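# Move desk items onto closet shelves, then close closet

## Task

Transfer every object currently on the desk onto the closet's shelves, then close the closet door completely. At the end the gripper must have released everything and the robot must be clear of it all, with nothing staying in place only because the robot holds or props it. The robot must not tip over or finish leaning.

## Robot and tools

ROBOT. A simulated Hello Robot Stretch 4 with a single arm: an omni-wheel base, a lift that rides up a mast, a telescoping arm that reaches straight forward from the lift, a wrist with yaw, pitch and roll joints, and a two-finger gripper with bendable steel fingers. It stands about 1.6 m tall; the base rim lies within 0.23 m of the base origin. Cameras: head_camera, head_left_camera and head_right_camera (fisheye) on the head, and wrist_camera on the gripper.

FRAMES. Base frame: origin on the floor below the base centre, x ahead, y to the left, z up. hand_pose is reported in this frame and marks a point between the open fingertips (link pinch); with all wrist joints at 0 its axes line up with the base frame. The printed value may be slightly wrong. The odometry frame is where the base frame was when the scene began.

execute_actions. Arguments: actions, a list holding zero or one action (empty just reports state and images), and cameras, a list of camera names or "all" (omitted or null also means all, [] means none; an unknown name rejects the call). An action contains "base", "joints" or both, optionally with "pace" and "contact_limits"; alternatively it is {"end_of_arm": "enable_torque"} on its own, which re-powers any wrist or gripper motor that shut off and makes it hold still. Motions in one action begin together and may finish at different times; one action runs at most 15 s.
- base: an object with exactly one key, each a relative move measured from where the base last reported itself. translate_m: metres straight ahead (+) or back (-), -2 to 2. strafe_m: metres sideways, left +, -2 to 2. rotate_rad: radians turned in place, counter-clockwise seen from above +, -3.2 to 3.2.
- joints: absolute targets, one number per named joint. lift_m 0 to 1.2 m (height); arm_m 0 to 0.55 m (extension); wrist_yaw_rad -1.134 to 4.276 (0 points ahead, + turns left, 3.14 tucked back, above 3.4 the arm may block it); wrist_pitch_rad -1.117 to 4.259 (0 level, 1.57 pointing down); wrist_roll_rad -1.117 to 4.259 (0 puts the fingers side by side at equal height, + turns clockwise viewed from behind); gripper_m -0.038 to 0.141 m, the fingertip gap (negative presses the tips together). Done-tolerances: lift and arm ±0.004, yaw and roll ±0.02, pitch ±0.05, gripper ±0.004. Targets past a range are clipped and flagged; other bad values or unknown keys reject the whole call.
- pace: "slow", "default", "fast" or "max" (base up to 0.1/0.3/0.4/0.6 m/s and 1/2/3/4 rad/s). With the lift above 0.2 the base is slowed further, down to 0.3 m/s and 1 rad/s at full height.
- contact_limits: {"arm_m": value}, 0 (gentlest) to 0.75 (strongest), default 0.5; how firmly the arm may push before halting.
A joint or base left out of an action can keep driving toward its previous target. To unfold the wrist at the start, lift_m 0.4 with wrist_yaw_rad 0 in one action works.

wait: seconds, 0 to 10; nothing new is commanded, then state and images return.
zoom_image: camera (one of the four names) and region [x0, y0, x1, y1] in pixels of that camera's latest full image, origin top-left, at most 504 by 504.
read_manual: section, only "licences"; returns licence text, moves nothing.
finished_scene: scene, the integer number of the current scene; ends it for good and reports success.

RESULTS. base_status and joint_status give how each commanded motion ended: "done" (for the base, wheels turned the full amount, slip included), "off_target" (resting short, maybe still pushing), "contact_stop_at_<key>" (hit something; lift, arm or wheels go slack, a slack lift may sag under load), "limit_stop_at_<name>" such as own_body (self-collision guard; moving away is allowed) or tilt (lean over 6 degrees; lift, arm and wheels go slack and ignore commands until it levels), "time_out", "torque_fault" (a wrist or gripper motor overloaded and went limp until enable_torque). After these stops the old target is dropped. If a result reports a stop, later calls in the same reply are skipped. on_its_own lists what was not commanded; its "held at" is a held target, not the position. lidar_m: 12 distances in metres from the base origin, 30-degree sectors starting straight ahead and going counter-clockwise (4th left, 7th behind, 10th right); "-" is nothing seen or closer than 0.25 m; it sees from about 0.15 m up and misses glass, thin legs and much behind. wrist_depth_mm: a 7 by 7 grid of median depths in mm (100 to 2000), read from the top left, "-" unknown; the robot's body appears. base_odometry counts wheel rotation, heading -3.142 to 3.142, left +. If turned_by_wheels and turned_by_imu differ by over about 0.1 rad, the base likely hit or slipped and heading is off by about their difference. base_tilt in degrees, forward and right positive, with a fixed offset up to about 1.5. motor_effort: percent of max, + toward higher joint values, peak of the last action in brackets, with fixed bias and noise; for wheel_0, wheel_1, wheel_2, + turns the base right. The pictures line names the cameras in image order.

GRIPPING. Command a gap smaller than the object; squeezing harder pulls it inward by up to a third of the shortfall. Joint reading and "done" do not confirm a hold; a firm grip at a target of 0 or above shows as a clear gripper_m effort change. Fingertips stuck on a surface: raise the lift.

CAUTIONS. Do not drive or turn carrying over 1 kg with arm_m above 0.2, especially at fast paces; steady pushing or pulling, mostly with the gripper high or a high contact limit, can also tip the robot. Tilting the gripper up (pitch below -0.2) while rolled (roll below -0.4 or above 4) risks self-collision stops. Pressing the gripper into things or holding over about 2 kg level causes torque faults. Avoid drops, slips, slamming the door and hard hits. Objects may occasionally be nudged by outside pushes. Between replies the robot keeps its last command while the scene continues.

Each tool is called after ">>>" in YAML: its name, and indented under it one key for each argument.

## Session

>>> execute_actions:
  actions:
    - {"joints":{"lift_m":0.86,"wrist_yaw_rad":1.57,"gripper_m":0}}

Scene clock: 3.60 s.
base_odometry: x=+0.000 y=+0.000 heading=+0.000 (m, m, rad; odometry frame)
turned_by_wheels: +0.000 (rad since the last result)
turned_by_imu: -0.001 (rad since the last result)
base_tilt: forward=+0.4 right=-0.4 (deg)
lidar_m: 1.56 1.48 1.19 1.18 1.30 1.63 1.60 1.80 2.53 2.54 2.77 1.57
base_status: not commanded
joint_positions: lift_m=+0.860 arm_m=-0.002 wrist_yaw_rad=+1.570 wrist_pitch_rad=+0.003 wrist_roll_rad=+0.014 gripper_m=+0.000
joint_status: all done
motor_effort: lift_m=+26(28) arm_m=+0(1) wrist_yaw_rad=-2(5) wrist_pitch_rad=-8(7) wrist_roll_rad=-2(2) gripper_m=+0(5) wheel_0=+0(0) wheel_1=+0(0) wheel_2=+0(0) (%)
hand_pose: x=+0.2569 y=+0.2884 z=+1.0370 quat_wxyz=(+0.707, +0.004, +0.006, +0.707) (m; base frame)
wrist_depth_mm: 1281 1229 1160 1118 1118 1042 1025 / 1281 1229 1182 1160 1098 1042 1025 / 1255 1229 1182 1138 1098 1042 1025 / 1255 1205 1182 1118 1118 1042 1008 / 1229 1182 1160 1098 1078 1042 1008 / 1229 1205 1160 194 202 1008 991 / 1229 1205 1118 149 1060 1008 1008
pictures: head_camera, head_left_camera, head_right_camera, wrist_camera
Images, in order (width x height): head_camera 420x560, head_left_camera 420x672, head_right_camera 420x672, wrist_camera 616x392.

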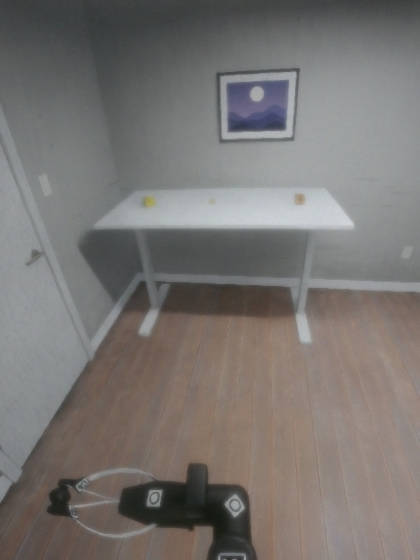

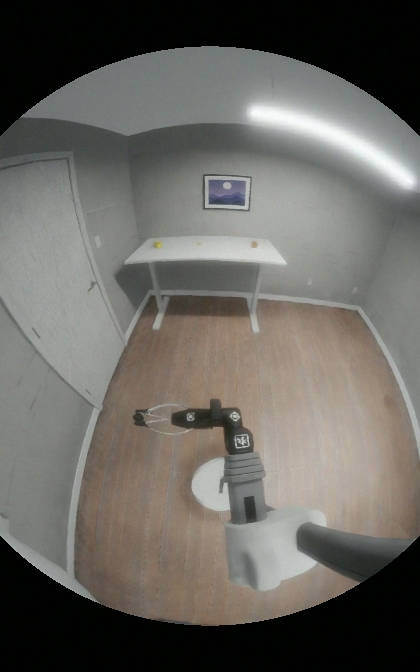

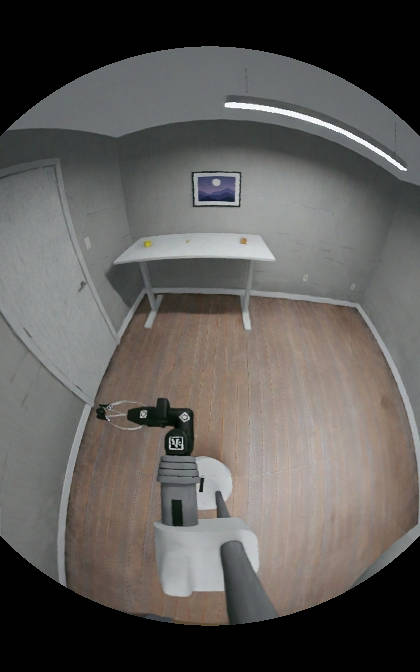

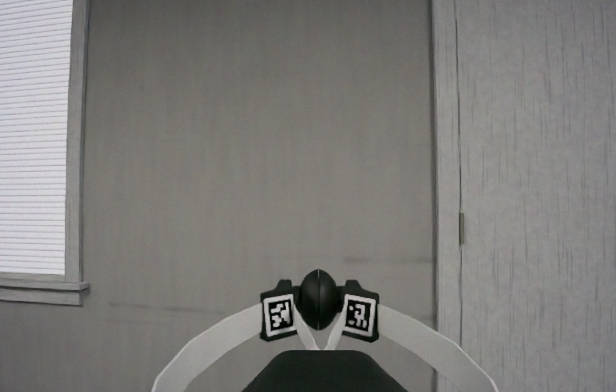

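>>> execute_actions:
  actions:
    - {"base":{"rotate_rad":1.42}}
  cameras: []

>>> execute_actions:
  actions:
    - {"base":{"translate_m":-0.75},"joints":{"arm_m":0.5}}
  cameras: ["wrist_camera"]

>>> execute_actions:
  actions:
    - {"base":{"strafe_m":1.1}}
  cameras: ["wrist_camera"]

Scene clock: 7.27 s.
base_odometry: x=+0.000 y=+0.000 heading=+1.419 (m, m, rad; odometry frame)
turned_by_wheels: +1.419 (rad since the last result)
turned_by_imu: +1.428 (rad since the last result)
base_tilt: forward=+0.4 right=-0.5 (deg)
lidar_m: 1.18 1.23 1.67 1.57 1.71 2.66 2.51 2.64 1.65 1.56 1.63 1.23
base_status: done
joint_positions: lift_m=+0.860 arm_m=-0.002 wrist_yaw_rad=+1.570 wrist_pitch_rad=+0.003 wrist_roll_rad=+0.014 gripper_m=+0.000
joint_status: not commanded
motor_effort: lift_m=+25(26) arm_m=+0(0) wrist_yaw_rad=-1(2) wrist_pitch_rad=-7(7) wrist_roll_rad=-2(2) gripper_m=-7(7) wheel_0=-2(9) wheel_1=-3(10) wheel_2=-2(9) (%)
hand_pose: x=+0.2569 y=+0.2884 z=+1.0371 quat_wxyz=(+0.707, +0.004, +0.006, +0.707) (m; base frame)
wrist_depth_mm: 1618 1576 1618 1576 - 1863 1336 / 1661 1576 1618 1576 - 1921 1308 / 1661 1618 1576 1618 - 1983 1336 / 1618 1618 1618 1618 - 1921 1336 / 1618 1618 1576 1576 - 1921 1336 / 1576 1618 1576 195 203 1921 1336 / 1618 1576 1576 149 - 1661 1336
pictures: none
No camera images: the call's "cameras" was empty. Leave "cameras" out to get every camera's image.

Scene clock: 11.23 s.
base_odometry: x=-0.113 y=-0.741 heading=+1.419 (m, m, rad; odometry frame)
turned_by_wheels: +0.000 (rad since the last result)
turned_by_imu: +0.002 (rad since the last result)
base_tilt: forward=+0.4 right=-0.4 (deg)
lidar_m: 1.91 2.02 1.69 1.62 1.72 1.85 1.79 1.87 2.48 1.62 1.64 2.01
base_status: done
joint_positions: lift_m=+0.860 arm_m=+0.498 wrist_yaw_rad=+1.570 wrist_pitch_rad=+0.003 wrist_roll_rad=+0.014 gripper_m=+0.000
joint_status: all done
motor_effort: lift_m=+25(25) arm_m=+9(9) wrist_yaw_rad=+0(1) wrist_pitch_rad=-7(7) wrist_roll_rad=-1(1) gripper_m=-4(7) wheel_0=-1(8) wheel_1=-2(7) wheel_2=-1(12) (%)
hand_pose: x=+0.7570 y=+0.2884 z=+1.0371 quat_wxyz=(+0.707, +0.004, +0.006, +0.707) (m; base frame)
wrist_depth_mm: 1661 1661 1661 1661 - - 1708 / 1661 1661 1618 1576 - - 1708 / 1661 1618 1576 1576 - - 1661 / 1661 1661 1576 1618 - - 1618 / 1661 1537 1576 1576 - - 1708 / 1618 1618 1618 194 202 - 1756 / 1661 1618 1576 149 1618 - 1661
pictures: wrist_camera
Images, in order (width x height): wrist_camera 616x392.

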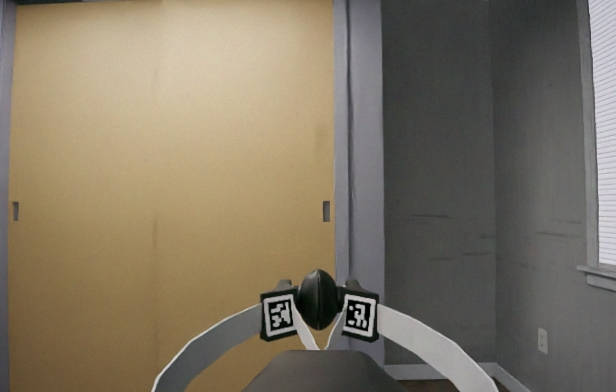

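Scene clock: 16.23 s.
base_odometry: x=-1.201 y=-0.575 heading=+1.419 (m, m, rad; odometry frame)
turned_by_wheels: +0.000 (rad since the last result)
turned_by_imu: +0.001 (rad since the last result)
base_tilt: forward=+0.4 right=-0.4 (deg)
lidar_m: 1.87 0.74 0.53 0.51 0.58 0.78 1.79 1.87 2.53 2.71 2.73 2.01
base_status: done
joint_positions: lift_m=+0.860 arm_m=+0.498 wrist_yaw_rad=+1.570 wrist_pitch_rad=+0.003 wrist_roll_rad=+0.014 gripper_m=+0.000
joint_status: not commanded
motor_effort: lift_m=+25(25) arm_m=+9(9) wrist_yaw_rad=-1(1) wrist_pitch_rad=-7(7) wrist_roll_rad=-2(2) gripper_m=-5(4) wheel_0=+0(10) wheel_1=+4(11) wheel_2=+0(1) (%)
hand_pose: x=+0.7570 y=+0.2884 z=+1.0371 quat_wxyz=(+0.707, +0.004, +0.006, +0.707) (m; base frame)
wrist_depth_mm: 488 488 488 488 473 473 1229 / 484 484 484 488 469 473 1229 / 480 484 480 484 469 473 1205 / 480 480 480 484 469 473 1229 / 477 480 480 480 477 462 1205 / 477 477 484 195 203 466 1182 / 473 477 477 149 445 459 1182
pictures: wrist_camera
Images, in order (width x height): wrist_camera 616x392.

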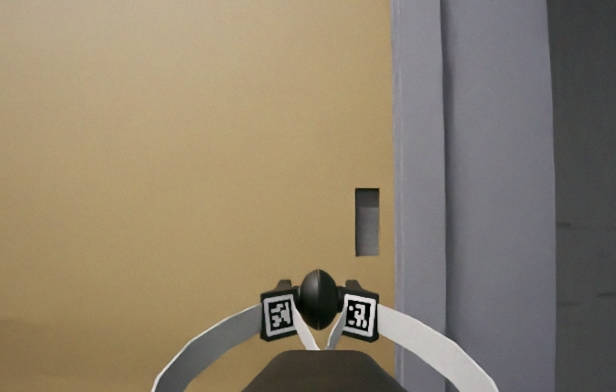

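>>> execute_actions:
  actions:
    - {"base":{"translate_m":0.072},"joints":{"lift_m":0.88}}
  cameras: []

>>> execute_actions:
  actions:
    - {"base":{"strafe_m":0.25},"pace":"slow"}
  cameras: ["wrist_camera"]

>>> execute_actions:
  actions:
    - {"joints":{"arm_m":0.0},"pace":"slow"}
  cameras: ["wrist_camera"]

Scene clock: 19.60 s.
base_odometry: x=-1.190 y=-0.504 heading=+1.420 (m, m, rad; odometry frame)
turned_by_wheels: +0.000 (rad since the last result)
turned_by_imu: -0.001 (rad since the last result)
base_tilt: forward=+0.4 right=-0.4 (deg)
lidar_m: 1.80 0.77 0.53 0.51 0.59 0.81 1.86 1.95 2.61 2.73 2.64 1.93
base_status: done
joint_positions: lift_m=+0.880 arm_m=+0.498 wrist_yaw_rad=+1.570 wrist_pitch_rad=+0.003 wrist_roll_rad=+0.014 gripper_m=+0.000
joint_status: all done
motor_effort: lift_m=+27(31) arm_m=+9(9) wrist_yaw_rad=-1(1) wrist_pitch_rad=-6(7) wrist_roll_rad=-2(2) gripper_m=-4(7) wheel_0=+2(8) wheel_1=+5(8) wheel_2=-1(11) (%)
hand_pose: x=+0.7570 y=+0.2884 z=+1.0570 quat_wxyz=(+0.707, +0.004, +0.006, +0.707) (m; base frame)
wrist_depth_mm: 492 488 488 492 473 469 1229 / 488 488 488 488 469 473 1205 / 484 488 484 488 473 469 1205 / 484 484 484 480 469 466 1205 / 480 484 480 484 466 469 1229 / 484 480 484 195 203 466 1182 / 473 473 473 149 449 459 1205
pictures: none
No camera images: the call's "cameras" was empty. Leave "cameras" out to get every camera's image.

Scene clock: 23.23 s.
base_odometry: x=-1.437 y=-0.467 heading=+1.420 (m, m, rad; odometry frame)
turned_by_wheels: +0.000 (rad since the last result)
turned_by_imu: +0.000 (rad since the last result)
base_tilt: forward=+0.4 right=-0.4 (deg)
lidar_m: 1.79 0.38 0.26 0.26 0.32 0.45 1.85 1.93 2.65 2.95 2.64 1.90
base_status: done
joint_positions: lift_m=+0.880 arm_m=+0.498 wrist_yaw_rad=+1.570 wrist_pitch_rad=+0.003 wrist_roll_rad=+0.014 gripper_m=+0.000
joint_status: not commanded
motor_effort: lift_m=+27(27) arm_m=+9(9) wrist_yaw_rad=-1(1) wrist_pitch_rad=-7(8) wrist_roll_rad=-2(2) gripper_m=-4(2) wheel_0=-2(8) wheel_1=+4(10) wheel_2=+0(0) (%)
hand_pose: x=+0.7570 y=+0.2884 z=+1.0570 quat_wxyz=(+0.707, +0.004, +0.006, +0.707) (m; base frame)
wrist_depth_mm: 235 236 236 236 206 219 220 / 234 235 235 235 204 218 219 / 233 234 234 233 204 217 218 / 233 233 233 234 202 216 216 / 231 232 231 244 202 215 216 / 231 231 230 195 201 214 215 / 229 229 229 149 200 213 215
pictures: wrist_camera
Images, in order (width x height): wrist_camera 616x392.

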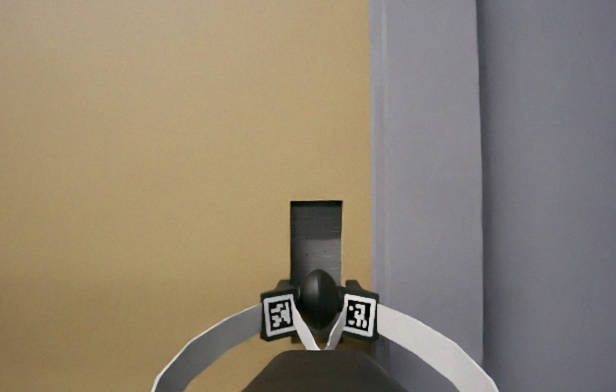

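Scene clock: 29.50 s.
base_odometry: x=-1.437 y=-0.467 heading=+1.419 (m, m, rad; odometry frame)
turned_by_wheels: -0.001 (rad since the last result)
turned_by_imu: -0.002 (rad since the last result)
base_tilt: forward=+0.3 right=-0.3 (deg)
lidar_m: 1.81 0.37 0.28 0.25 0.27 0.38 1.87 1.94 2.64 2.95 2.65 1.89
base_status: not commanded
joint_positions: lift_m=+0.880 arm_m=+0.002 wrist_yaw_rad=+1.557 wrist_pitch_rad=+0.005 wrist_roll_rad=+0.014 gripper_m=+0.000
joint_status: all done
on_its_own: wrist_yaw_rad is at rest, and its effort (+35) is outside its rest range (-13 to +13)
motor_effort: lift_m=+27(27) arm_m=-10(14) wrist_yaw_rad=+35(44) wrist_pitch_rad=-12(13) wrist_roll_rad=-2(2) gripper_m=-8(13) wheel_0=-5(5) wheel_1=-1(4) wheel_2=+0(0) (%)
hand_pose: x=+0.2641 y=+0.2873 z=+1.0564 quat_wxyz=(+0.712, +0.003, +0.007, +0.702) (m; base frame)
wrist_depth_mm: 233 235 236 237 238 960 866 / 231 234 235 236 238 640 640 / 231 233 236 236 236 991 831 / 230 233 234 234 237 960 878 / 231 231 233 235 247 707 691 / 229 230 231 205 187 960 866 / 229 229 231 138 235 788 820
pictures: wrist_camera
Images, in order (width x height): wrist_camera 616x392.

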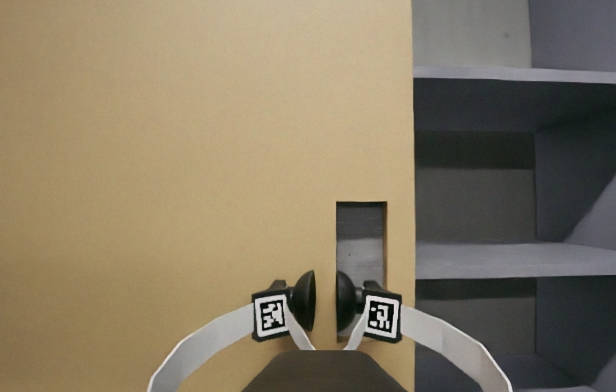

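>>> execute_actions:
  actions:
    - {"base":{"strafe_m":-2},"pace":"fast"}
  cameras: []

>>> execute_actions:
  actions:
    - {"base":{"rotate_rad":-1.24},"joints":{"wrist_yaw_rad":0,"wrist_pitch_rad":0.5,"gripper_m":0.13,"lift_m":0.92}}
  cameras: []

>>> execute_actions:
  actions:
    - {"base":{"translate_m":0.6}}
  cameras: ["wrist_camera","head_camera"]

Scene clock: 38.10 s.
base_odometry: x=+0.540 y=-0.769 heading=+1.419 (m, m, rad; odometry frame)
turned_by_wheels: +0.000 (rad since the last result)
turned_by_imu: -0.006 (rad since the last result)
base_tilt: forward=+0.4 right=-0.4 (deg)
lidar_m: 1.82 1.93 2.36 2.26 2.32 1.93 1.83 1.94 1.81 0.94 0.96 1.32
base_status: done
joint_positions: lift_m=+0.880 arm_m=+0.002 wrist_yaw_rad=+1.570 wrist_pitch_rad=+0.003 wrist_roll_rad=+0.014 gripper_m=+0.000
joint_status: not commanded
motor_effort: lift_m=+25(27) arm_m=-9(10) wrist_yaw_rad=-1(35) wrist_pitch_rad=-8(14) wrist_roll_rad=-2(2) gripper_m=-4(13) wheel_0=+1(12) wheel_1=-2(15) wheel_2=-1(0) (%)
hand_pose: x=+0.2602 y=+0.2884 z=+1.0570 quat_wxyz=(+0.707, +0.004, +0.006, +0.707) (m; base frame)
wrist_depth_mm: - - - - - - - / - - - - - - - / - - - - - - - / - - - - - - - / - - - - - - - / - - - 195 203 - - / - - - 149 - - -
pictures: none
No camera images: the call's "cameras" was empty. Leave "cameras" out to get every camera's image.

Scene clock: 40.30 s.
base_odometry: x=+0.540 y=-0.769 heading=+0.180 (m, m, rad; odometry frame)
turned_by_wheels: -1.239 (rad since the last result)
turned_by_imu: -1.247 (rad since the last result)
base_tilt: forward=+0.4 right=-0.3 (deg)
lidar_m: 0.96 1.12 1.84 1.84 2.29 2.25 2.27 2.09 1.84 1.85 1.98 1.71
base_status: done
joint_positions: lift_m=+0.920 arm_m=+0.002 wrist_yaw_rad=+0.000 wrist_pitch_rad=+0.502 wrist_roll_rad=+0.014 gripper_m=+0.130
joint_status: all done
motor_effort: lift_m=+26(27) arm_m=-9(9) wrist_yaw_rad=-1(7) wrist_pitch_rad=-6(6) wrist_roll_rad=-2(2) gripper_m=+1(6) wheel_0=+1(5) wheel_1=+4(8) wheel_2=+1(9) (%)
hand_pose: x=+0.4254 y=-0.0874 z=+0.9591 quat_wxyz=(+0.969, +0.007, +0.248, -0.002) (m; base frame)
wrist_depth_mm: 1808 1661 1537 1430 1308 1255 1182 / 1182 1078 1042 866 1397 1336 1255 / 1983 1983 1756 1576 1537 1430 1336 / 1808 - 1921 1808 1618 1499 1397 / 1863 1863 1921 1756 1756 1618 1537 / 1499 1537 215 1464 1464 210 1499 / 1308 1281 1281 138 1255 1281 1308
pictures: none
No camera images: the call's "cameras" was empty. Leave "cameras" out to get every camera's image.

Scene clock: 44.13 s.
base_odometry: x=+1.130 y=-0.661 heading=+0.180 (m, m, rad; odometry frame)
turned_by_wheels: +0.000 (rad since the last result)
turned_by_imu: +0.008 (rad since the last result)
base_tilt: forward=+0.4 right=-0.4 (deg)
lidar_m: 0.42 0.45 0.88 1.66 2.06 2.84 2.86 2.28 2.04 2.03 1.34 0.50
base_status: done
joint_positions: lift_m=+0.920 arm_m=+0.000 wrist_yaw_rad=-0.003 wrist_pitch_rad=+0.491 wrist_roll_rad=+0.017 gripper_m=+0.130
joint_status: not commanded
on_its_own: wrist_pitch_rad is at rest, and its effort (+24) is outside its rest range (-23 to +23)
motor_effort: lift_m=+17(26) arm_m=+1(9) wrist_yaw_rad=+7(17) wrist_pitch_rad=+24(37) wrist_roll_rad=-12(12) gripper_m=-1(2) wheel_0=+1(7) wheel_1=+1(11) wheel_2=-3(17) (%)
hand_pose: x=+0.4248 y=-0.0881 z=+0.9625 quat_wxyz=(+0.970, +0.009, +0.243, -0.003) (m; base frame)
wrist_depth_mm: 1118 1042 946 891 831 778 741 / 1138 1078 991 917 854 820 768 / 580 569 530 549 549 878 820 / 389 387 384 382 404 917 866 / 293 293 293 291 304 1008 931 / 256 234 220 236 235 211 976 / 1336 1336 224 138 210 1138 1060
pictures: head_camera, wrist_camera
Images, in order (width x height): head_camera 420x560, wrist_camera 616x392.

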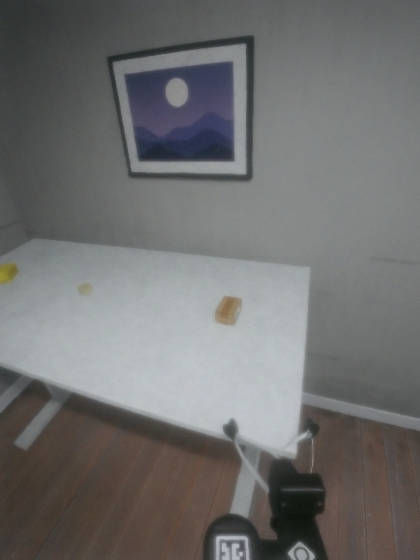

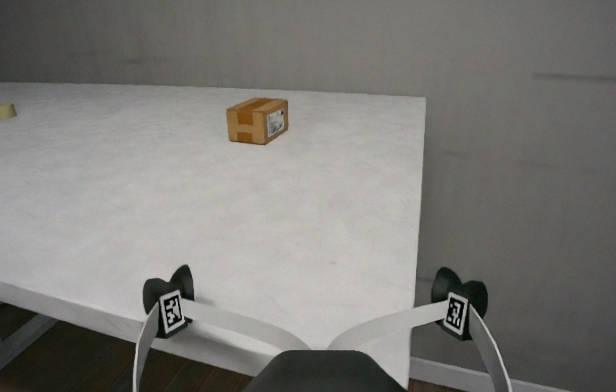

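>>> execute_actions:
  actions:
    - {"base":{"strafe_m":0.15},"joints":{"lift_m":1.01,"wrist_yaw_rad":-0.35,"arm_m":0.4}}
  cameras: []

>>> execute_actions:
  actions:
    - {"joints":{"lift_m":0.94}}
  cameras: ["wrist_camera"]

Scene clock: 47.90 s.
base_odometry: x=+1.103 y=-0.514 heading=+0.180 (m, m, rad; odometry frame)
turned_by_wheels: +0.000 (rad since the last result)
turned_by_imu: +0.000 (rad since the last result)
base_tilt: forward=+0.4 right=-0.3 (deg)
lidar_m: 0.41 0.51 0.95 1.50 1.87 2.80 2.82 2.45 2.16 2.20 1.35 0.39
base_status: done
joint_positions: lift_m=+1.010 arm_m=+0.398 wrist_yaw_rad=-0.350 wrist_pitch_rad=+0.502 wrist_roll_rad=+0.015 gripper_m=+0.130
joint_status: all done
motor_effort: lift_m=+26(31) arm_m=+9(11) wrist_yaw_rad=-1(21) wrist_pitch_rad=-6(24) wrist_roll_rad=-3(11) gripper_m=-1(1) wheel_0=-2(9) wheel_1=+3(13) wheel_2=+0(2) (%)
hand_pose: x=+0.7770 y=-0.1688 z=+1.0490 quat_wxyz=(+0.954, +0.050, +0.243, -0.170) (m; base frame)
wrist_depth_mm: 554 559 559 564 569 569 574 / 597 591 603 603 609 609 615 / 634 640 647 654 654 654 661 / 554 554 554 554 549 699 715 / 427 424 427 424 427 442 788 / 343 332 215 287 332 211 831 / 291 289 282 138 290 287 296
pictures: none
No camera images: the call's "cameras" was empty. Leave "cameras" out to get every camera's image.

Scene clock: 49.17 s.
base_odometry: x=+1.103 y=-0.514 heading=+0.180 (m, m, rad; odometry frame)
turned_by_wheels: +0.000 (rad since the last result)
turned_by_imu: +0.000 (rad since the last result)
base_tilt: forward=+0.4 right=-0.5 (deg)
lidar_m: 0.42 0.53 0.93 1.53 1.85 2.81 2.80 2.42 2.17 2.17 1.36 0.41
base_status: not commanded
joint_positions: lift_m=+0.940 arm_m=+0.398 wrist_yaw_rad=-0.350 wrist_pitch_rad=+0.502 wrist_roll_rad=+0.015 gripper_m=+0.130
joint_status: all done
motor_effort: lift_m=+15(25) arm_m=+9(9) wrist_yaw_rad=-2(1) wrist_pitch_rad=-7(6) wrist_roll_rad=-3(3) gripper_m=+2(2) wheel_0=-2(2) wheel_1=+3(3) wheel_2=+0(0) (%)
hand_pose: x=+0.7770 y=-0.1688 z=+0.9799 quat_wxyz=(+0.954, +0.050, +0.243, -0.170) (m; base frame)
wrist_depth_mm: 559 564 559 564 569 569 574 / 585 597 603 603 609 609 615 / 591 580 564 569 559 647 654 / 404 402 402 399 397 397 715 / 309 309 296 224 307 307 304 / 249 241 202 206 242 211 248 / 212 211 211 138 211 208 211
pictures: wrist_camera
Images, in order (width x height): wrist_camera 616x392.

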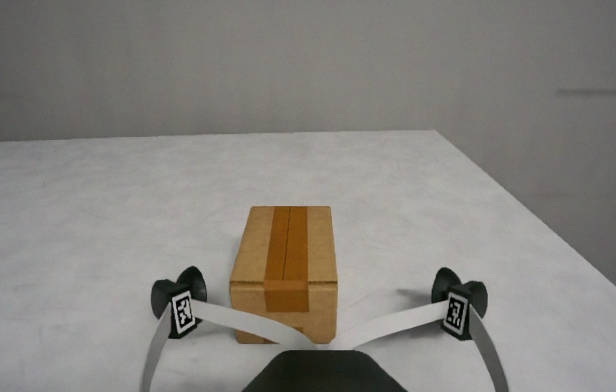

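>>> execute_actions:
  actions:
    - {"joints":{"arm_m":0.42,"gripper_m":0.02}}
  cameras: []

>>> execute_actions:
  actions:
    - {"joints":{"lift_m":1.03,"arm_m":0,"wrist_yaw_rad":0}}
  cameras: []

>>> execute_actions:
  actions:
    - {"base":{"rotate_rad":2.75}}
  cameras: []

>>> execute_actions:
  actions:
    - {"base":{"translate_m":2},"pace":"fast"}
  cameras: ["wrist_camera","head_camera"]

Scene clock: 53.70 s.
base_odometry: x=+1.103 y=-0.514 heading=+0.180 (m, m, rad; odometry frame)
turned_by_wheels: +0.000 (rad since the last result)
turned_by_imu: -0.001 (rad since the last result)
base_tilt: forward=+0.3 right=-0.4 (deg)
lidar_m: 0.41 0.51 0.93 1.54 1.87 2.76 2.81 2.44 2.16 2.17 1.35 0.40
base_status: not commanded
joint_positions: lift_m=+0.940 arm_m=+0.418 wrist_yaw_rad=-0.350 wrist_pitch_rad=+0.502 wrist_roll_rad=+0.015 gripper_m=+0.020
joint_status: all done
motor_effort: lift_m=+15(16) arm_m=+9(10) wrist_yaw_rad=-1(1) wrist_pitch_rad=-8(9) wrist_roll_rad=-3(3) gripper_m=-15(20) wheel_0=-2(2) wheel_1=+3(3) wheel_2=-1(1) (%)
hand_pose: x=+0.7969 y=-0.1688 z=+0.9797 quat_wxyz=(+0.953, +0.050, +0.244, -0.170) (m; base frame)
wrist_depth_mm: 544 544 539 544 554 549 559 / 580 580 580 591 591 591 597 / 597 597 564 564 559 627 640 / 402 402 399 399 397 394 683 / 307 309 306 213 306 304 303 / 248 249 189 175 180 248 246 / 211 204 210 140 202 202 209
pictures: none
No camera images: the call's "cameras" was empty. Leave "cameras" out to get every camera's image.

Scene clock: 56.03 s.
base_odometry: x=+1.103 y=-0.514 heading=+0.180 (m, m, rad; odometry frame)
turned_by_wheels: +0.000 (rad since the last result)
turned_by_imu: +0.000 (rad since the last result)
base_tilt: forward=+0.4 right=-0.3 (deg)
lidar_m: 0.41 0.50 0.95 1.52 1.89 2.81 2.80 2.46 2.15 2.16 1.37 0.43
base_status: not commanded
joint_positions: lift_m=+1.030 arm_m=+0.002 wrist_yaw_rad=+0.000 wrist_pitch_rad=+0.503 wrist_roll_rad=+0.015 gripper_m=+0.020
joint_status: all done
motor_effort: lift_m=+27(26) arm_m=-9(10) wrist_yaw_rad=-1(4) wrist_pitch_rad=-10(10) wrist_roll_rad=-3(2) gripper_m=-19(18) wheel_0=-2(2) wheel_1=+3(3) wheel_2=+0(0) (%)
hand_pose: x=+0.4253 y=-0.0875 z=+1.0687 quat_wxyz=(+0.969, +0.007, +0.249, -0.002) (m; base frame)
wrist_depth_mm: 1205 1098 1008 946 866 809 778 / 1229 1182 1118 1008 931 866 809 / 878 854 842 842 831 904 866 / 603 603 597 597 597 627 917 / 459 466 462 213 459 459 976 / 377 375 189 176 180 370 1025 / 1397 343 322 140 303 303 327
pictures: none
No camera images: the call's "cameras" was empty. Leave "cameras" out to get every camera's image.

Scene clock: 59.13 s.
base_odometry: x=+1.103 y=-0.514 heading=+2.929 (m, m, rad; odometry frame)
turned_by_wheels: +2.749 (rad since the last result)
turned_by_imu: +2.765 (rad since the last result)
base_tilt: forward=+0.4 right=-0.4 (deg)
lidar_m: 2.77 2.88 2.30 2.15 1.86 0.48 0.42 0.45 0.55 1.36 1.53 2.07
base_status: done
joint_positions: lift_m=+1.030 arm_m=+0.002 wrist_yaw_rad=+0.000 wrist_pitch_rad=+0.503 wrist_roll_rad=+0.015 gripper_m=+0.020
joint_status: not commanded
motor_effort: lift_m=+26(27) arm_m=-9(9) wrist_yaw_rad=-2(2) wrist_pitch_rad=-9(10) wrist_roll_rad=-2(3) gripper_m=-20(17) wheel_0=-2(7) wheel_1=-5(8) wheel_2=-3(6) (%)
hand_pose: x=+0.4253 y=-0.0874 z=+1.0688 quat_wxyz=(+0.969, +0.007, +0.249, -0.002) (m; base frame)
wrist_depth_mm: - - - - - - 1983 / - - - - - - 1921 / - - - - - - 1863 / - - - - - - 1921 / - - - 213 - - 1921 / 1708 1618 189 176 180 1708 1661 / 1397 1397 1397 140 1366 1336 1430
pictures: none
No camera images: the call's "cameras" was empty. Leave "cameras" out to get every camera's image.

Scene clock: 66.30 s.
base_odometry: x=-0.852 y=-0.092 heading=+2.929 (m, m, rad; odometry frame)
turned_by_wheels: +0.000 (rad since the last result)
turned_by_imu: -0.009 (rad since the last result)
base_tilt: forward=+0.4 right=-0.4 (deg)
lidar_m: 0.78 0.81 1.07 2.29 2.38 3.11 3.22 2.15 1.46 1.38 1.41 0.85
base_status: done
joint_positions: lift_m=+1.030 arm_m=+0.002 wrist_yaw_rad=+0.000 wrist_pitch_rad=+0.503 wrist_roll_rad=+0.015 gripper_m=+0.020
joint_status: not commanded
motor_effort: lift_m=+26(26) arm_m=-9(9) wrist_yaw_rad=-1(2) wrist_pitch_rad=-10(9) wrist_roll_rad=-2(3) gripper_m=-18(15) wheel_0=+1(9) wheel_1=+4(11) wheel_2=+1(12) (%)
hand_pose: x=+0.4253 y=-0.0874 z=+1.0688 quat_wxyz=(+0.969, +0.007, +0.249, -0.002) (m; base frame)
wrist_depth_mm: 500 517 1160 1205 1138 521 521 / 521 549 1118 1118 960 544 554 / 574 580 1397 1336 1205 591 1397 / 615 621 1098 1118 1078 640 1499 / 661 676 1397 213 820 699 1661 / 723 741 188 176 180 759 1618 / 788 778 1308 140 820 842 1397
pictures: head_camera, wrist_camera
Images, in order (width x height): head_camera 420x560, wrist_camera 616x392.

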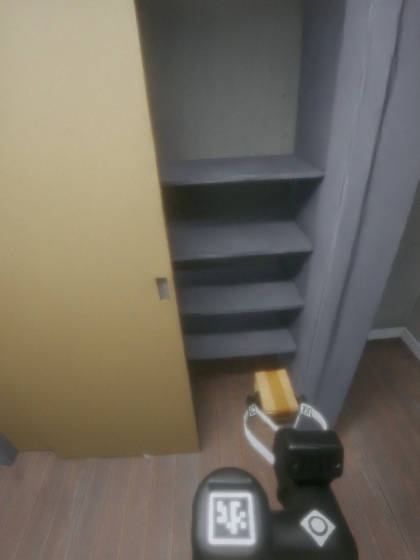

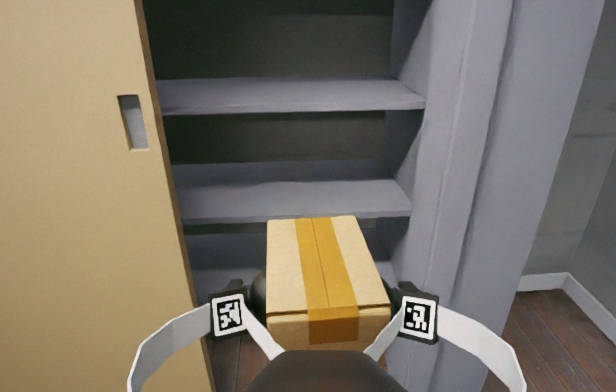

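>>> execute_actions:
  actions:
    - {"base":{"translate_m":0.4},"joints":{"arm_m":0.46}}
  cameras: ["wrist_camera"]

Scene clock: 70.03 s.
base_odometry: x=-1.242 y=-0.008 heading=+2.930 (m, m, rad; odometry frame)
turned_by_wheels: +0.000 (rad since the last result)
turned_by_imu: -0.002 (rad since the last result)
base_tilt: forward=+0.4 right=-0.4 (deg)
lidar_m: 0.69 0.39 0.54 1.19 2.39 3.12 3.64 2.11 1.42 1.34 0.59 0.49
base_status: done
joint_positions: lift_m=+1.030 arm_m=+0.458 wrist_yaw_rad=+0.000 wrist_pitch_rad=+0.503 wrist_roll_rad=+0.015 gripper_m=+0.020
joint_status: all done
motor_effort: lift_m=+26(26) arm_m=+9(10) wrist_yaw_rad=-1(1) wrist_pitch_rad=-9(9) wrist_roll_rad=-3(3) gripper_m=-16(20) wheel_0=+3(8) wheel_1=+3(8) wheel_2=-2(12) (%)
hand_pose: x=+0.8822 y=-0.0874 z=+1.0688 quat_wxyz=(+0.969, +0.007, +0.249, -0.002) (m; base frame)
wrist_depth_mm: 379 384 389 397 402 407 392 / 402 407 421 424 430 433 397 / 436 439 449 452 462 466 399 / 452 449 445 449 449 445 394 / 347 347 349 214 343 343 340 / 281 281 189 175 180 278 276 / 239 229 237 140 228 226 240
pictures: wrist_camera
Images, in order (width x height): wrist_camera 616x392.

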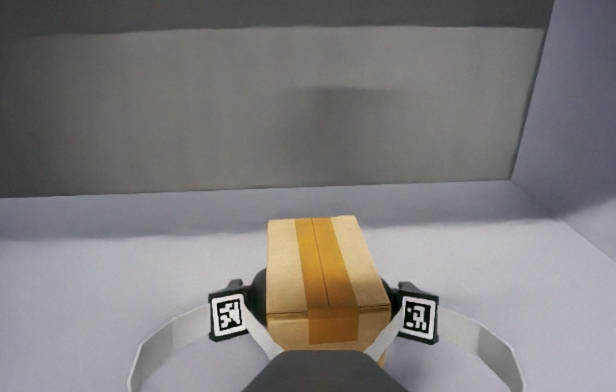

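>>> execute_actions:
  actions:
    - {"joints":{"lift_m":1.005},"pace":"slow"}
  cameras: []

>>> execute_actions:
  actions:
    - {"joints":{"gripper_m":0.1}}
  cameras: []

>>> execute_actions:
  actions:
    - {"base":{"translate_m":-2},"joints":{"arm_m":0},"pace":"fast"}
  cameras: []

>>> execute_actions:
  actions:
    - {"base":{"rotate_rad":-2.53},"joints":{"lift_m":0.96}}
  cameras: []

>>> execute_actions:
  actions:
    - {"base":{"translate_m":0.45},"joints":{"arm_m":0.22}}
  cameras: ["wrist_camera","head_camera"]

Scene clock: 75.07 s.
base_odometry: x=-1.242 y=-0.008 heading=+2.930 (m, m, rad; odometry frame)
turned_by_wheels: +0.000 (rad since the last result)
turned_by_imu: -0.001 (rad since the last result)
base_tilt: forward=+0.4 right=-0.4 (deg)
lidar_m: 0.69 0.40 0.53 1.21 2.37 3.11 3.68 2.11 1.44 1.31 0.60 0.50
base_status: not commanded
joint_positions: lift_m=+1.005 arm_m=+0.458 wrist_yaw_rad=+0.000 wrist_pitch_rad=+0.503 wrist_roll_rad=+0.015 gripper_m=+0.020
joint_status: all done
motor_effort: lift_m=+16(22) arm_m=+9(9) wrist_yaw_rad=-2(2) wrist_pitch_rad=-9(9) wrist_roll_rad=-2(3) gripper_m=-17(19) wheel_0=+3(3) wheel_1=+3(3) wheel_2=-1(2) (%)
hand_pose: x=+0.8822 y=-0.0874 z=+1.0447 quat_wxyz=(+0.969, +0.007, +0.249, -0.002) (m; base frame)
wrist_depth_mm: 377 387 389 394 397 410 392 / 399 410 415 424 430 433 397 / 433 442 449 455 462 466 402 / 399 397 397 394 394 392 373 / 304 306 304 214 304 301 301 / 248 248 189 175 180 246 244 / 210 202 209 140 201 200 208
pictures: none
No camera images: the call's "cameras" was empty. Leave "cameras" out to get every camera's image.

Scene clock: 76.70 s.
base_odometry: x=-1.242 y=-0.008 heading=+2.930 (m, m, rad; odometry frame)
turned_by_wheels: +0.000 (rad since the last result)
turned_by_imu: +0.000 (rad since the last result)
base_tilt: forward=+0.5 right=-0.4 (deg)
lidar_m: 0.68 0.39 0.55 1.24 2.39 3.12 3.65 2.12 1.41 1.33 0.59 0.49
base_status: not commanded
joint_positions: lift_m=+1.005 arm_m=+0.458 wrist_yaw_rad=+0.000 wrist_pitch_rad=+0.502 wrist_roll_rad=+0.014 gripper_m=+0.100
joint_status: all done
motor_effort: lift_m=+15(16) arm_m=+9(9) wrist_yaw_rad=-1(2) wrist_pitch_rad=-6(9) wrist_roll_rad=-2(3) gripper_m=-2(13) wheel_0=+3(3) wheel_1=+3(3) wheel_2=-2(1) (%)
hand_pose: x=+0.8823 y=-0.0874 z=+1.0449 quat_wxyz=(+0.969, +0.007, +0.248, -0.002) (m; base frame)
wrist_depth_mm: 377 384 389 397 399 407 392 / 402 410 421 421 430 439 397 / 430 439 449 459 462 466 399 / 402 397 399 397 397 394 375 / 306 307 309 223 306 303 301 / 248 249 200 188 196 246 245 / 211 208 210 142 209 202 208
pictures: none
No camera images: the call's "cameras" was empty. Leave "cameras" out to get every camera's image.

Scene clock: 83.77 s.
base_odometry: x=+0.713 y=-0.429 heading=+2.929 (m, m, rad; odometry frame)
turned_by_wheels: +0.000 (rad since the last result)
turned_by_imu: +0.007 (rad since the last result)
base_tilt: forward=+0.3 right=-0.3 (deg)
lidar_m: 2.39 2.46 2.35 2.19 2.23 1.71 0.80 0.86 1.11 1.48 1.56 2.05
base_status: done
joint_positions: lift_m=+1.005 arm_m=+0.002 wrist_yaw_rad=+0.000 wrist_pitch_rad=+0.502 wrist_roll_rad=+0.014 gripper_m=+0.100
joint_status: all done
motor_effort: lift_m=+16(16) arm_m=-8(10) wrist_yaw_rad=-1(2) wrist_pitch_rad=-7(7) wrist_roll_rad=-3(3) gripper_m=-5(3) wheel_0=-2(8) wheel_1=-4(9) wheel_2=+2(13) (%)
hand_pose: x=+0.4254 y=-0.0874 z=+1.0448 quat_wxyz=(+0.969, +0.007, +0.248, -0.002) (m; base frame)
wrist_depth_mm: 1921 1983 1921 - - - 1863 / - - - - - - 1863 / - - - - - - 1921 / - - - - - - 1921 / - - - - - - 1863 / 1661 1661 201 1661 215 1618 1618 / 1397 1366 1366 142 1397 1336 1366
pictures: none
No camera images: the call's "cameras" was empty. Leave "cameras" out to get every camera's image.

Scene clock: 86.63 s.
base_odometry: x=+0.712 y=-0.429 heading=+0.400 (m, m, rad; odometry frame)
turned_by_wheels: -2.529 (rad since the last result)
turned_by_imu: -2.545 (rad since the last result)
base_tilt: forward=+0.4 right=-0.4 (deg)
lidar_m: 0.82 1.14 1.49 1.58 2.25 2.38 2.49 2.27 2.19 2.22 1.68 0.81
base_status: done
joint_positions: lift_m=+0.960 arm_m=+0.002 wrist_yaw_rad=+0.000 wrist_pitch_rad=+0.502 wrist_roll_rad=+0.014 gripper_m=+0.100
joint_status: all done
motor_effort: lift_m=+16(17) arm_m=-9(9) wrist_yaw_rad=-1(1) wrist_pitch_rad=-6(7) wrist_roll_rad=-2(2) gripper_m=-2(3) wheel_0=+4(7) wheel_1=+2(7) wheel_2=+2(9) (%)
hand_pose: x=+0.4254 y=-0.0874 z=+0.9998 quat_wxyz=(+0.969, +0.007, +0.248, -0.002) (m; base frame)
wrist_depth_mm: 1255 1499 1756 1430 1308 1160 1042 / 1255 1160 1118 1098 1098 1098 1078 / 1366 1618 1921 759 691 627 627 / 1366 1661 - 1808 1576 1366 854 / 1430 1756 1863 1863 1661 1464 1281 / 1464 1576 201 1576 214 1078 1397 / 1336 1308 1308 143 1336 1281 1308
pictures: none
No camera images: the call's "cameras" was empty. Leave "cameras" out to get every camera's image.

Scene clock: 89.60 s.
base_odometry: x=+1.127 y=-0.254 heading=+0.400 (m, m, rad; odometry frame)
turned_by_wheels: +0.000 (rad since the last result)
turned_by_imu: -0.002 (rad since the last result)
base_tilt: forward=+0.3 right=-0.4 (deg)
lidar_m: 0.45 0.67 1.22 1.30 1.86 2.78 2.90 2.53 2.42 1.73 0.41 0.41
base_status: done
joint_positions: lift_m=+0.960 arm_m=+0.218 wrist_yaw_rad=+0.000 wrist_pitch_rad=+0.502 wrist_roll_rad=+0.014 gripper_m=+0.100
joint_status: all done
motor_effort: lift_m=+16(16) arm_m=+9(9) wrist_yaw_rad=-2(1) wrist_pitch_rad=-6(7) wrist_roll_rad=-3(3) gripper_m=-3(0) wheel_0=+2(9) wheel_1=+3(11) wheel_2=+0(13) (%)
hand_pose: x=+0.6423 y=-0.0874 z=+0.9999 quat_wxyz=(+0.969, +0.007, +0.248, -0.002) (m; base frame)
wrist_depth_mm: 960 1138 991 866 759 676 615 / 976 1118 1025 904 809 707 640 / 609 640 634 627 627 627 627 / 449 445 442 442 442 439 439 / 343 343 345 343 343 340 338 / 278 279 201 278 214 276 273 / 236 234 235 143 233 225 236
pictures: head_camera, wrist_camera
Images, in order (width x height): head_camera 420x560, wrist_camera 616x392.

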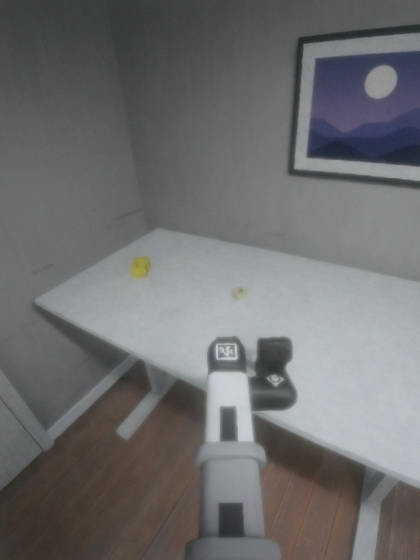

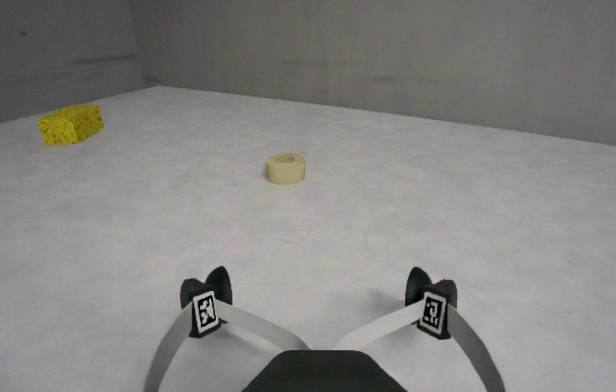

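>>> execute_actions:
  actions:
    - {"base":{"strafe_m":0.033},"joints":{"arm_m":0.48,"lift_m":0.933}}
  cameras: ["wrist_camera"]

>>> execute_actions:
  actions:
    - {"joints":{"gripper_m":0.015}}
  cameras: []

>>> execute_actions:
  actions:
    - {"base":{"translate_m":-0.45},"joints":{"lift_m":1.03,"arm_m":0}}
  cameras: ["wrist_camera"]

Scene clock: 94.17 s.
base_odometry: x=+1.114 y=-0.224 heading=+0.401 (m, m, rad; odometry frame)
turned_by_wheels: +0.000 (rad since the last result)
turned_by_imu: -0.001 (rad since the last result)
base_tilt: forward=+0.3 right=-0.3 (deg)
lidar_m: 0.46 0.68 1.19 1.31 1.84 2.72 2.89 2.57 2.46 1.72 0.44 0.44
base_status: done
joint_positions: lift_m=+0.933 arm_m=+0.478 wrist_yaw_rad=+0.000 wrist_pitch_rad=+0.501 wrist_roll_rad=+0.014 gripper_m=+0.100
joint_status: all done
motor_effort: lift_m=+15(16) arm_m=+9(10) wrist_yaw_rad=+0(1) wrist_pitch_rad=-5(6) wrist_roll_rad=-2(2) gripper_m=+4(3) wheel_0=+0(10) wheel_1=+3(11) wheel_2=+0(2) (%)
hand_pose: x=+0.9022 y=-0.0875 z=+0.9731 quat_wxyz=(+0.969, +0.007, +0.248, -0.002) (m; base frame)
wrist_depth_mm: 831 878 732 647 559 504 459 / 866 917 788 683 597 525 484 / 564 559 549 544 544 539 500 / 394 389 389 384 384 384 382 / 298 298 300 297 297 296 296 / 241 242 201 226 214 239 238 / 204 202 204 141 203 196 203
pictures: wrist_camera
Images, in order (width x height): wrist_camera 616x392.

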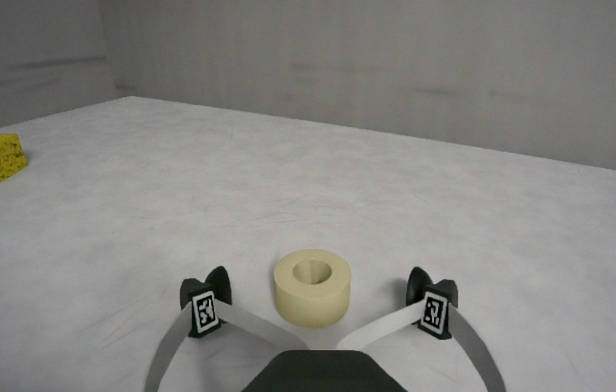

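Scene clock: 95.83 s.
base_odometry: x=+1.114 y=-0.224 heading=+0.401 (m, m, rad; odometry frame)
turned_by_wheels: +0.000 (rad since the last result)
turned_by_imu: +0.000 (rad since the last result)
base_tilt: forward=+0.4 right=-0.4 (deg)
lidar_m: 0.47 0.64 1.17 1.30 1.83 2.76 2.88 2.50 2.44 1.77 0.47 0.39
base_status: not commanded
joint_positions: lift_m=+0.933 arm_m=+0.478 wrist_yaw_rad=+0.000 wrist_pitch_rad=+0.502 wrist_roll_rad=+0.014 gripper_m=+0.015
joint_status: all done
motor_effort: lift_m=+15(15) arm_m=+9(10) wrist_yaw_rad=-1(0) wrist_pitch_rad=-6(7) wrist_roll_rad=-2(3) gripper_m=-16(17) wheel_0=+0(0) wheel_1=+3(3) wheel_2=+0(0) (%)
hand_pose: x=+0.9022 y=-0.0875 z=+0.9730 quat_wxyz=(+0.969, +0.007, +0.248, -0.002) (m; base frame)
wrist_depth_mm: 831 891 741 640 559 504 462 / 854 931 788 691 597 530 480 / 559 554 544 549 544 539 500 / 389 382 384 379 382 379 382 / 298 297 298 296 296 294 293 / 239 242 190 218 192 238 237 / 204 195 196 137 202 189 203
pictures: none
No camera images: the call's "cameras" was empty. Leave "cameras" out to get every camera's image.

Scene clock: 98.83 s.
base_odometry: x=+0.700 y=-0.399 heading=+0.400 (m, m, rad; odometry frame)
turned_by_wheels: +0.000 (rad since the last result)
turned_by_imu: +0.001 (rad since the last result)
base_tilt: forward=+0.4 right=-0.3 (deg)
lidar_m: 0.87 1.21 1.46 1.55 2.16 2.37 2.49 2.29 2.22 2.29 1.68 0.80
base_status: done
joint_positions: lift_m=+1.030 arm_m=+0.002 wrist_yaw_rad=+0.000 wrist_pitch_rad=+0.502 wrist_roll_rad=+0.014 gripper_m=+0.015
joint_status: all done
motor_effort: lift_m=+26(31) arm_m=-9(10) wrist_yaw_rad=+0(2) wrist_pitch_rad=-8(7) wrist_roll_rad=-3(3) gripper_m=-12(17) wheel_0=-2(8) wheel_1=-4(7) wheel_2=+1(12) (%)
hand_pose: x=+0.4253 y=-0.0875 z=+1.0689 quat_wxyz=(+0.969, +0.007, +0.248, -0.002) (m; base frame)
wrist_depth_mm: 1205 1499 1708 1499 1281 1182 1060 / 1255 1464 1537 1464 1308 1229 1098 / 1308 1499 946 831 842 854 842 / 1336 1618 - 1863 1499 627 591 / 1397 1708 - 1808 1708 1464 1255 / 1430 1661 190 217 193 1576 1397 / 1366 1366 1366 137 1430 1078 1397
pictures: wrist_camera
Images, in order (width x height): wrist_camera 616x392.

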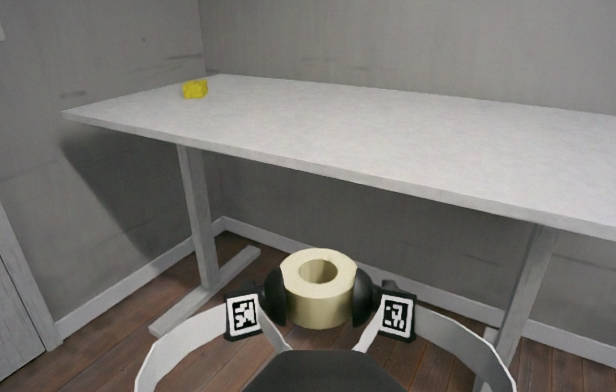

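>>> execute_actions:
  actions:
    - {"base":{"rotate_rad":2.53}}
  cameras: []

>>> execute_actions:
  actions:
    - {"base":{"translate_m":1.98},"joints":{"arm_m":0.25},"pace":"fast"}
  cameras: []

>>> execute_actions:
  actions:
    - {"joints":{"arm_m":0.46,"wrist_yaw_rad":-0.35}}
  cameras: ["wrist_camera","head_camera"]

Scene clock: 103.97 s.
base_odometry: x=+0.700 y=-0.399 heading=+2.930 (m, m, rad; odometry frame)
turned_by_wheels: +2.529 (rad since the last result)
turned_by_imu: +2.544 (rad since the last result)
base_tilt: forward=+0.4 right=-0.3 (deg)
lidar_m: 2.35 2.45 2.36 2.21 2.29 1.71 0.82 0.85 1.11 1.43 1.54 2.00
base_status: done
joint_positions: lift_m=+1.030 arm_m=+0.002 wrist_yaw_rad=+0.000 wrist_pitch_rad=+0.502 wrist_roll_rad=+0.014 gripper_m=+0.015
joint_status: not commanded
motor_effort: lift_m=+25(26) arm_m=-9(9) wrist_yaw_rad=-1(1) wrist_pitch_rad=-8(7) wrist_roll_rad=-3(3) gripper_m=-14(17) wheel_0=-2(7) wheel_1=-3(9) wheel_2=-1(9) (%)
hand_pose: x=+0.4254 y=-0.0874 z=+1.0690 quat_wxyz=(+0.969, +0.007, +0.248, -0.002) (m; base frame)
wrist_depth_mm: 1921 1983 1983 - - - 1756 / - - - - - - 1921 / - - - - - - 1808 / - - - - - - 1808 / - - - - - - 1863 / 1708 1708 190 217 192 1661 1708 / 1397 1336 1397 137 1397 1281 1397
pictures: none
No camera images: the call's "cameras" was empty. Leave "cameras" out to get every camera's image.

Scene clock: 111.10 s.
base_odometry: x=-1.236 y=+0.017 heading=+2.930 (m, m, rad; odometry frame)
turned_by_wheels: +0.001 (rad since the last result)
turned_by_imu: -0.008 (rad since the last result)
base_tilt: forward=+0.4 right=-0.4 (deg)
lidar_m: 0.69 0.42 0.53 1.23 2.40 3.12 3.67 2.11 1.41 1.30 0.59 0.47
base_status: done
joint_positions: lift_m=+1.030 arm_m=+0.248 wrist_yaw_rad=+0.000 wrist_pitch_rad=+0.502 wrist_roll_rad=+0.014 gripper_m=+0.015
joint_status: all done
motor_effort: lift_m=+25(25) arm_m=+9(9) wrist_yaw_rad=-2(0) wrist_pitch_rad=-7(7) wrist_roll_rad=-3(3) gripper_m=-18(19) wheel_0=+3(6) wheel_1=+4(7) wheel_2=+1(14) (%)
hand_pose: x=+0.6723 y=-0.0874 z=+1.0691 quat_wxyz=(+0.969, +0.007, +0.248, -0.002) (m; base frame)
wrist_depth_mm: 559 580 585 591 597 517 375 / 597 609 621 627 654 517 382 / 627 640 647 640 640 525 389 / 455 455 452 399 445 442 387 / 347 349 347 347 343 343 342 / 304 307 190 217 193 477 384 / 591 569 574 137 597 449 394
pictures: none
No camera images: the call's "cameras" was empty. Leave "cameras" out to get every camera's image.

Scene clock: 112.83 s.
base_odometry: x=-1.236 y=+0.017 heading=+2.930 (m, m, rad; odometry frame)
turned_by_wheels: +0.000 (rad since the last result)
turned_by_imu: +0.000 (rad since the last result)
base_tilt: forward=+0.4 right=-0.5 (deg)
lidar_m: 0.69 0.41 0.53 1.25 2.40 3.18 3.65 2.09 1.36 1.32 0.57 0.46
base_status: not commanded
joint_positions: lift_m=+1.030 arm_m=+0.458 wrist_yaw_rad=-0.350 wrist_pitch_rad=+0.502 wrist_roll_rad=+0.014 gripper_m=+0.015
joint_status: all done
motor_effort: lift_m=+25(25) arm_m=+9(9) wrist_yaw_rad=-2(5) wrist_pitch_rad=-8(7) wrist_roll_rad=-3(3) gripper_m=-15(16) wheel_0=+3(3) wheel_1=+4(4) wheel_2=+1(1) (%)
hand_pose: x=+0.8369 y=-0.1688 z=+1.0690 quat_wxyz=(+0.954, +0.050, +0.243, -0.170) (m; base frame)
wrist_depth_mm: 366 394 427 469 382 286 239 / 379 413 455 500 399 294 243 / 404 439 484 530 418 306 250 / 421 449 449 445 418 317 257 / 349 263 349 347 345 317 265 / 281 214 190 216 192 279 267 / 239 206 229 137 236 221 240
pictures: head_camera, wrist_camera
Images, in order (width x height): head_camera 420x560, wrist_camera 616x392.

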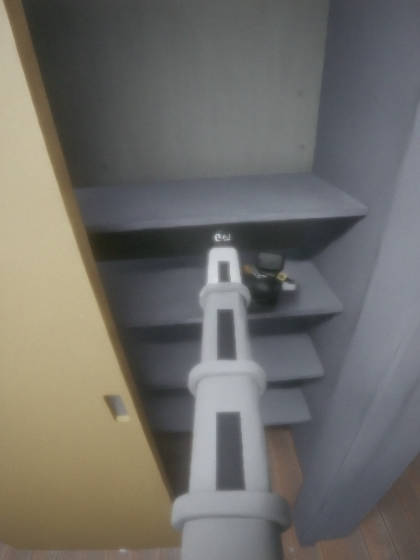

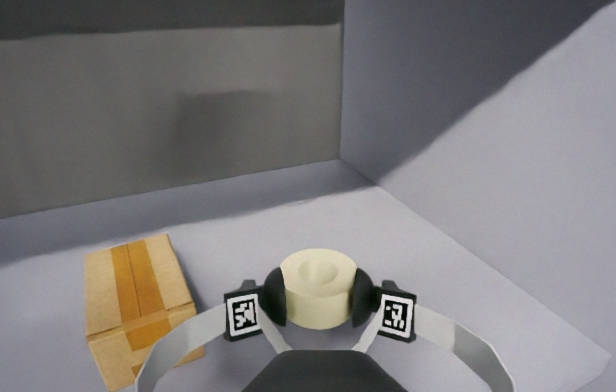

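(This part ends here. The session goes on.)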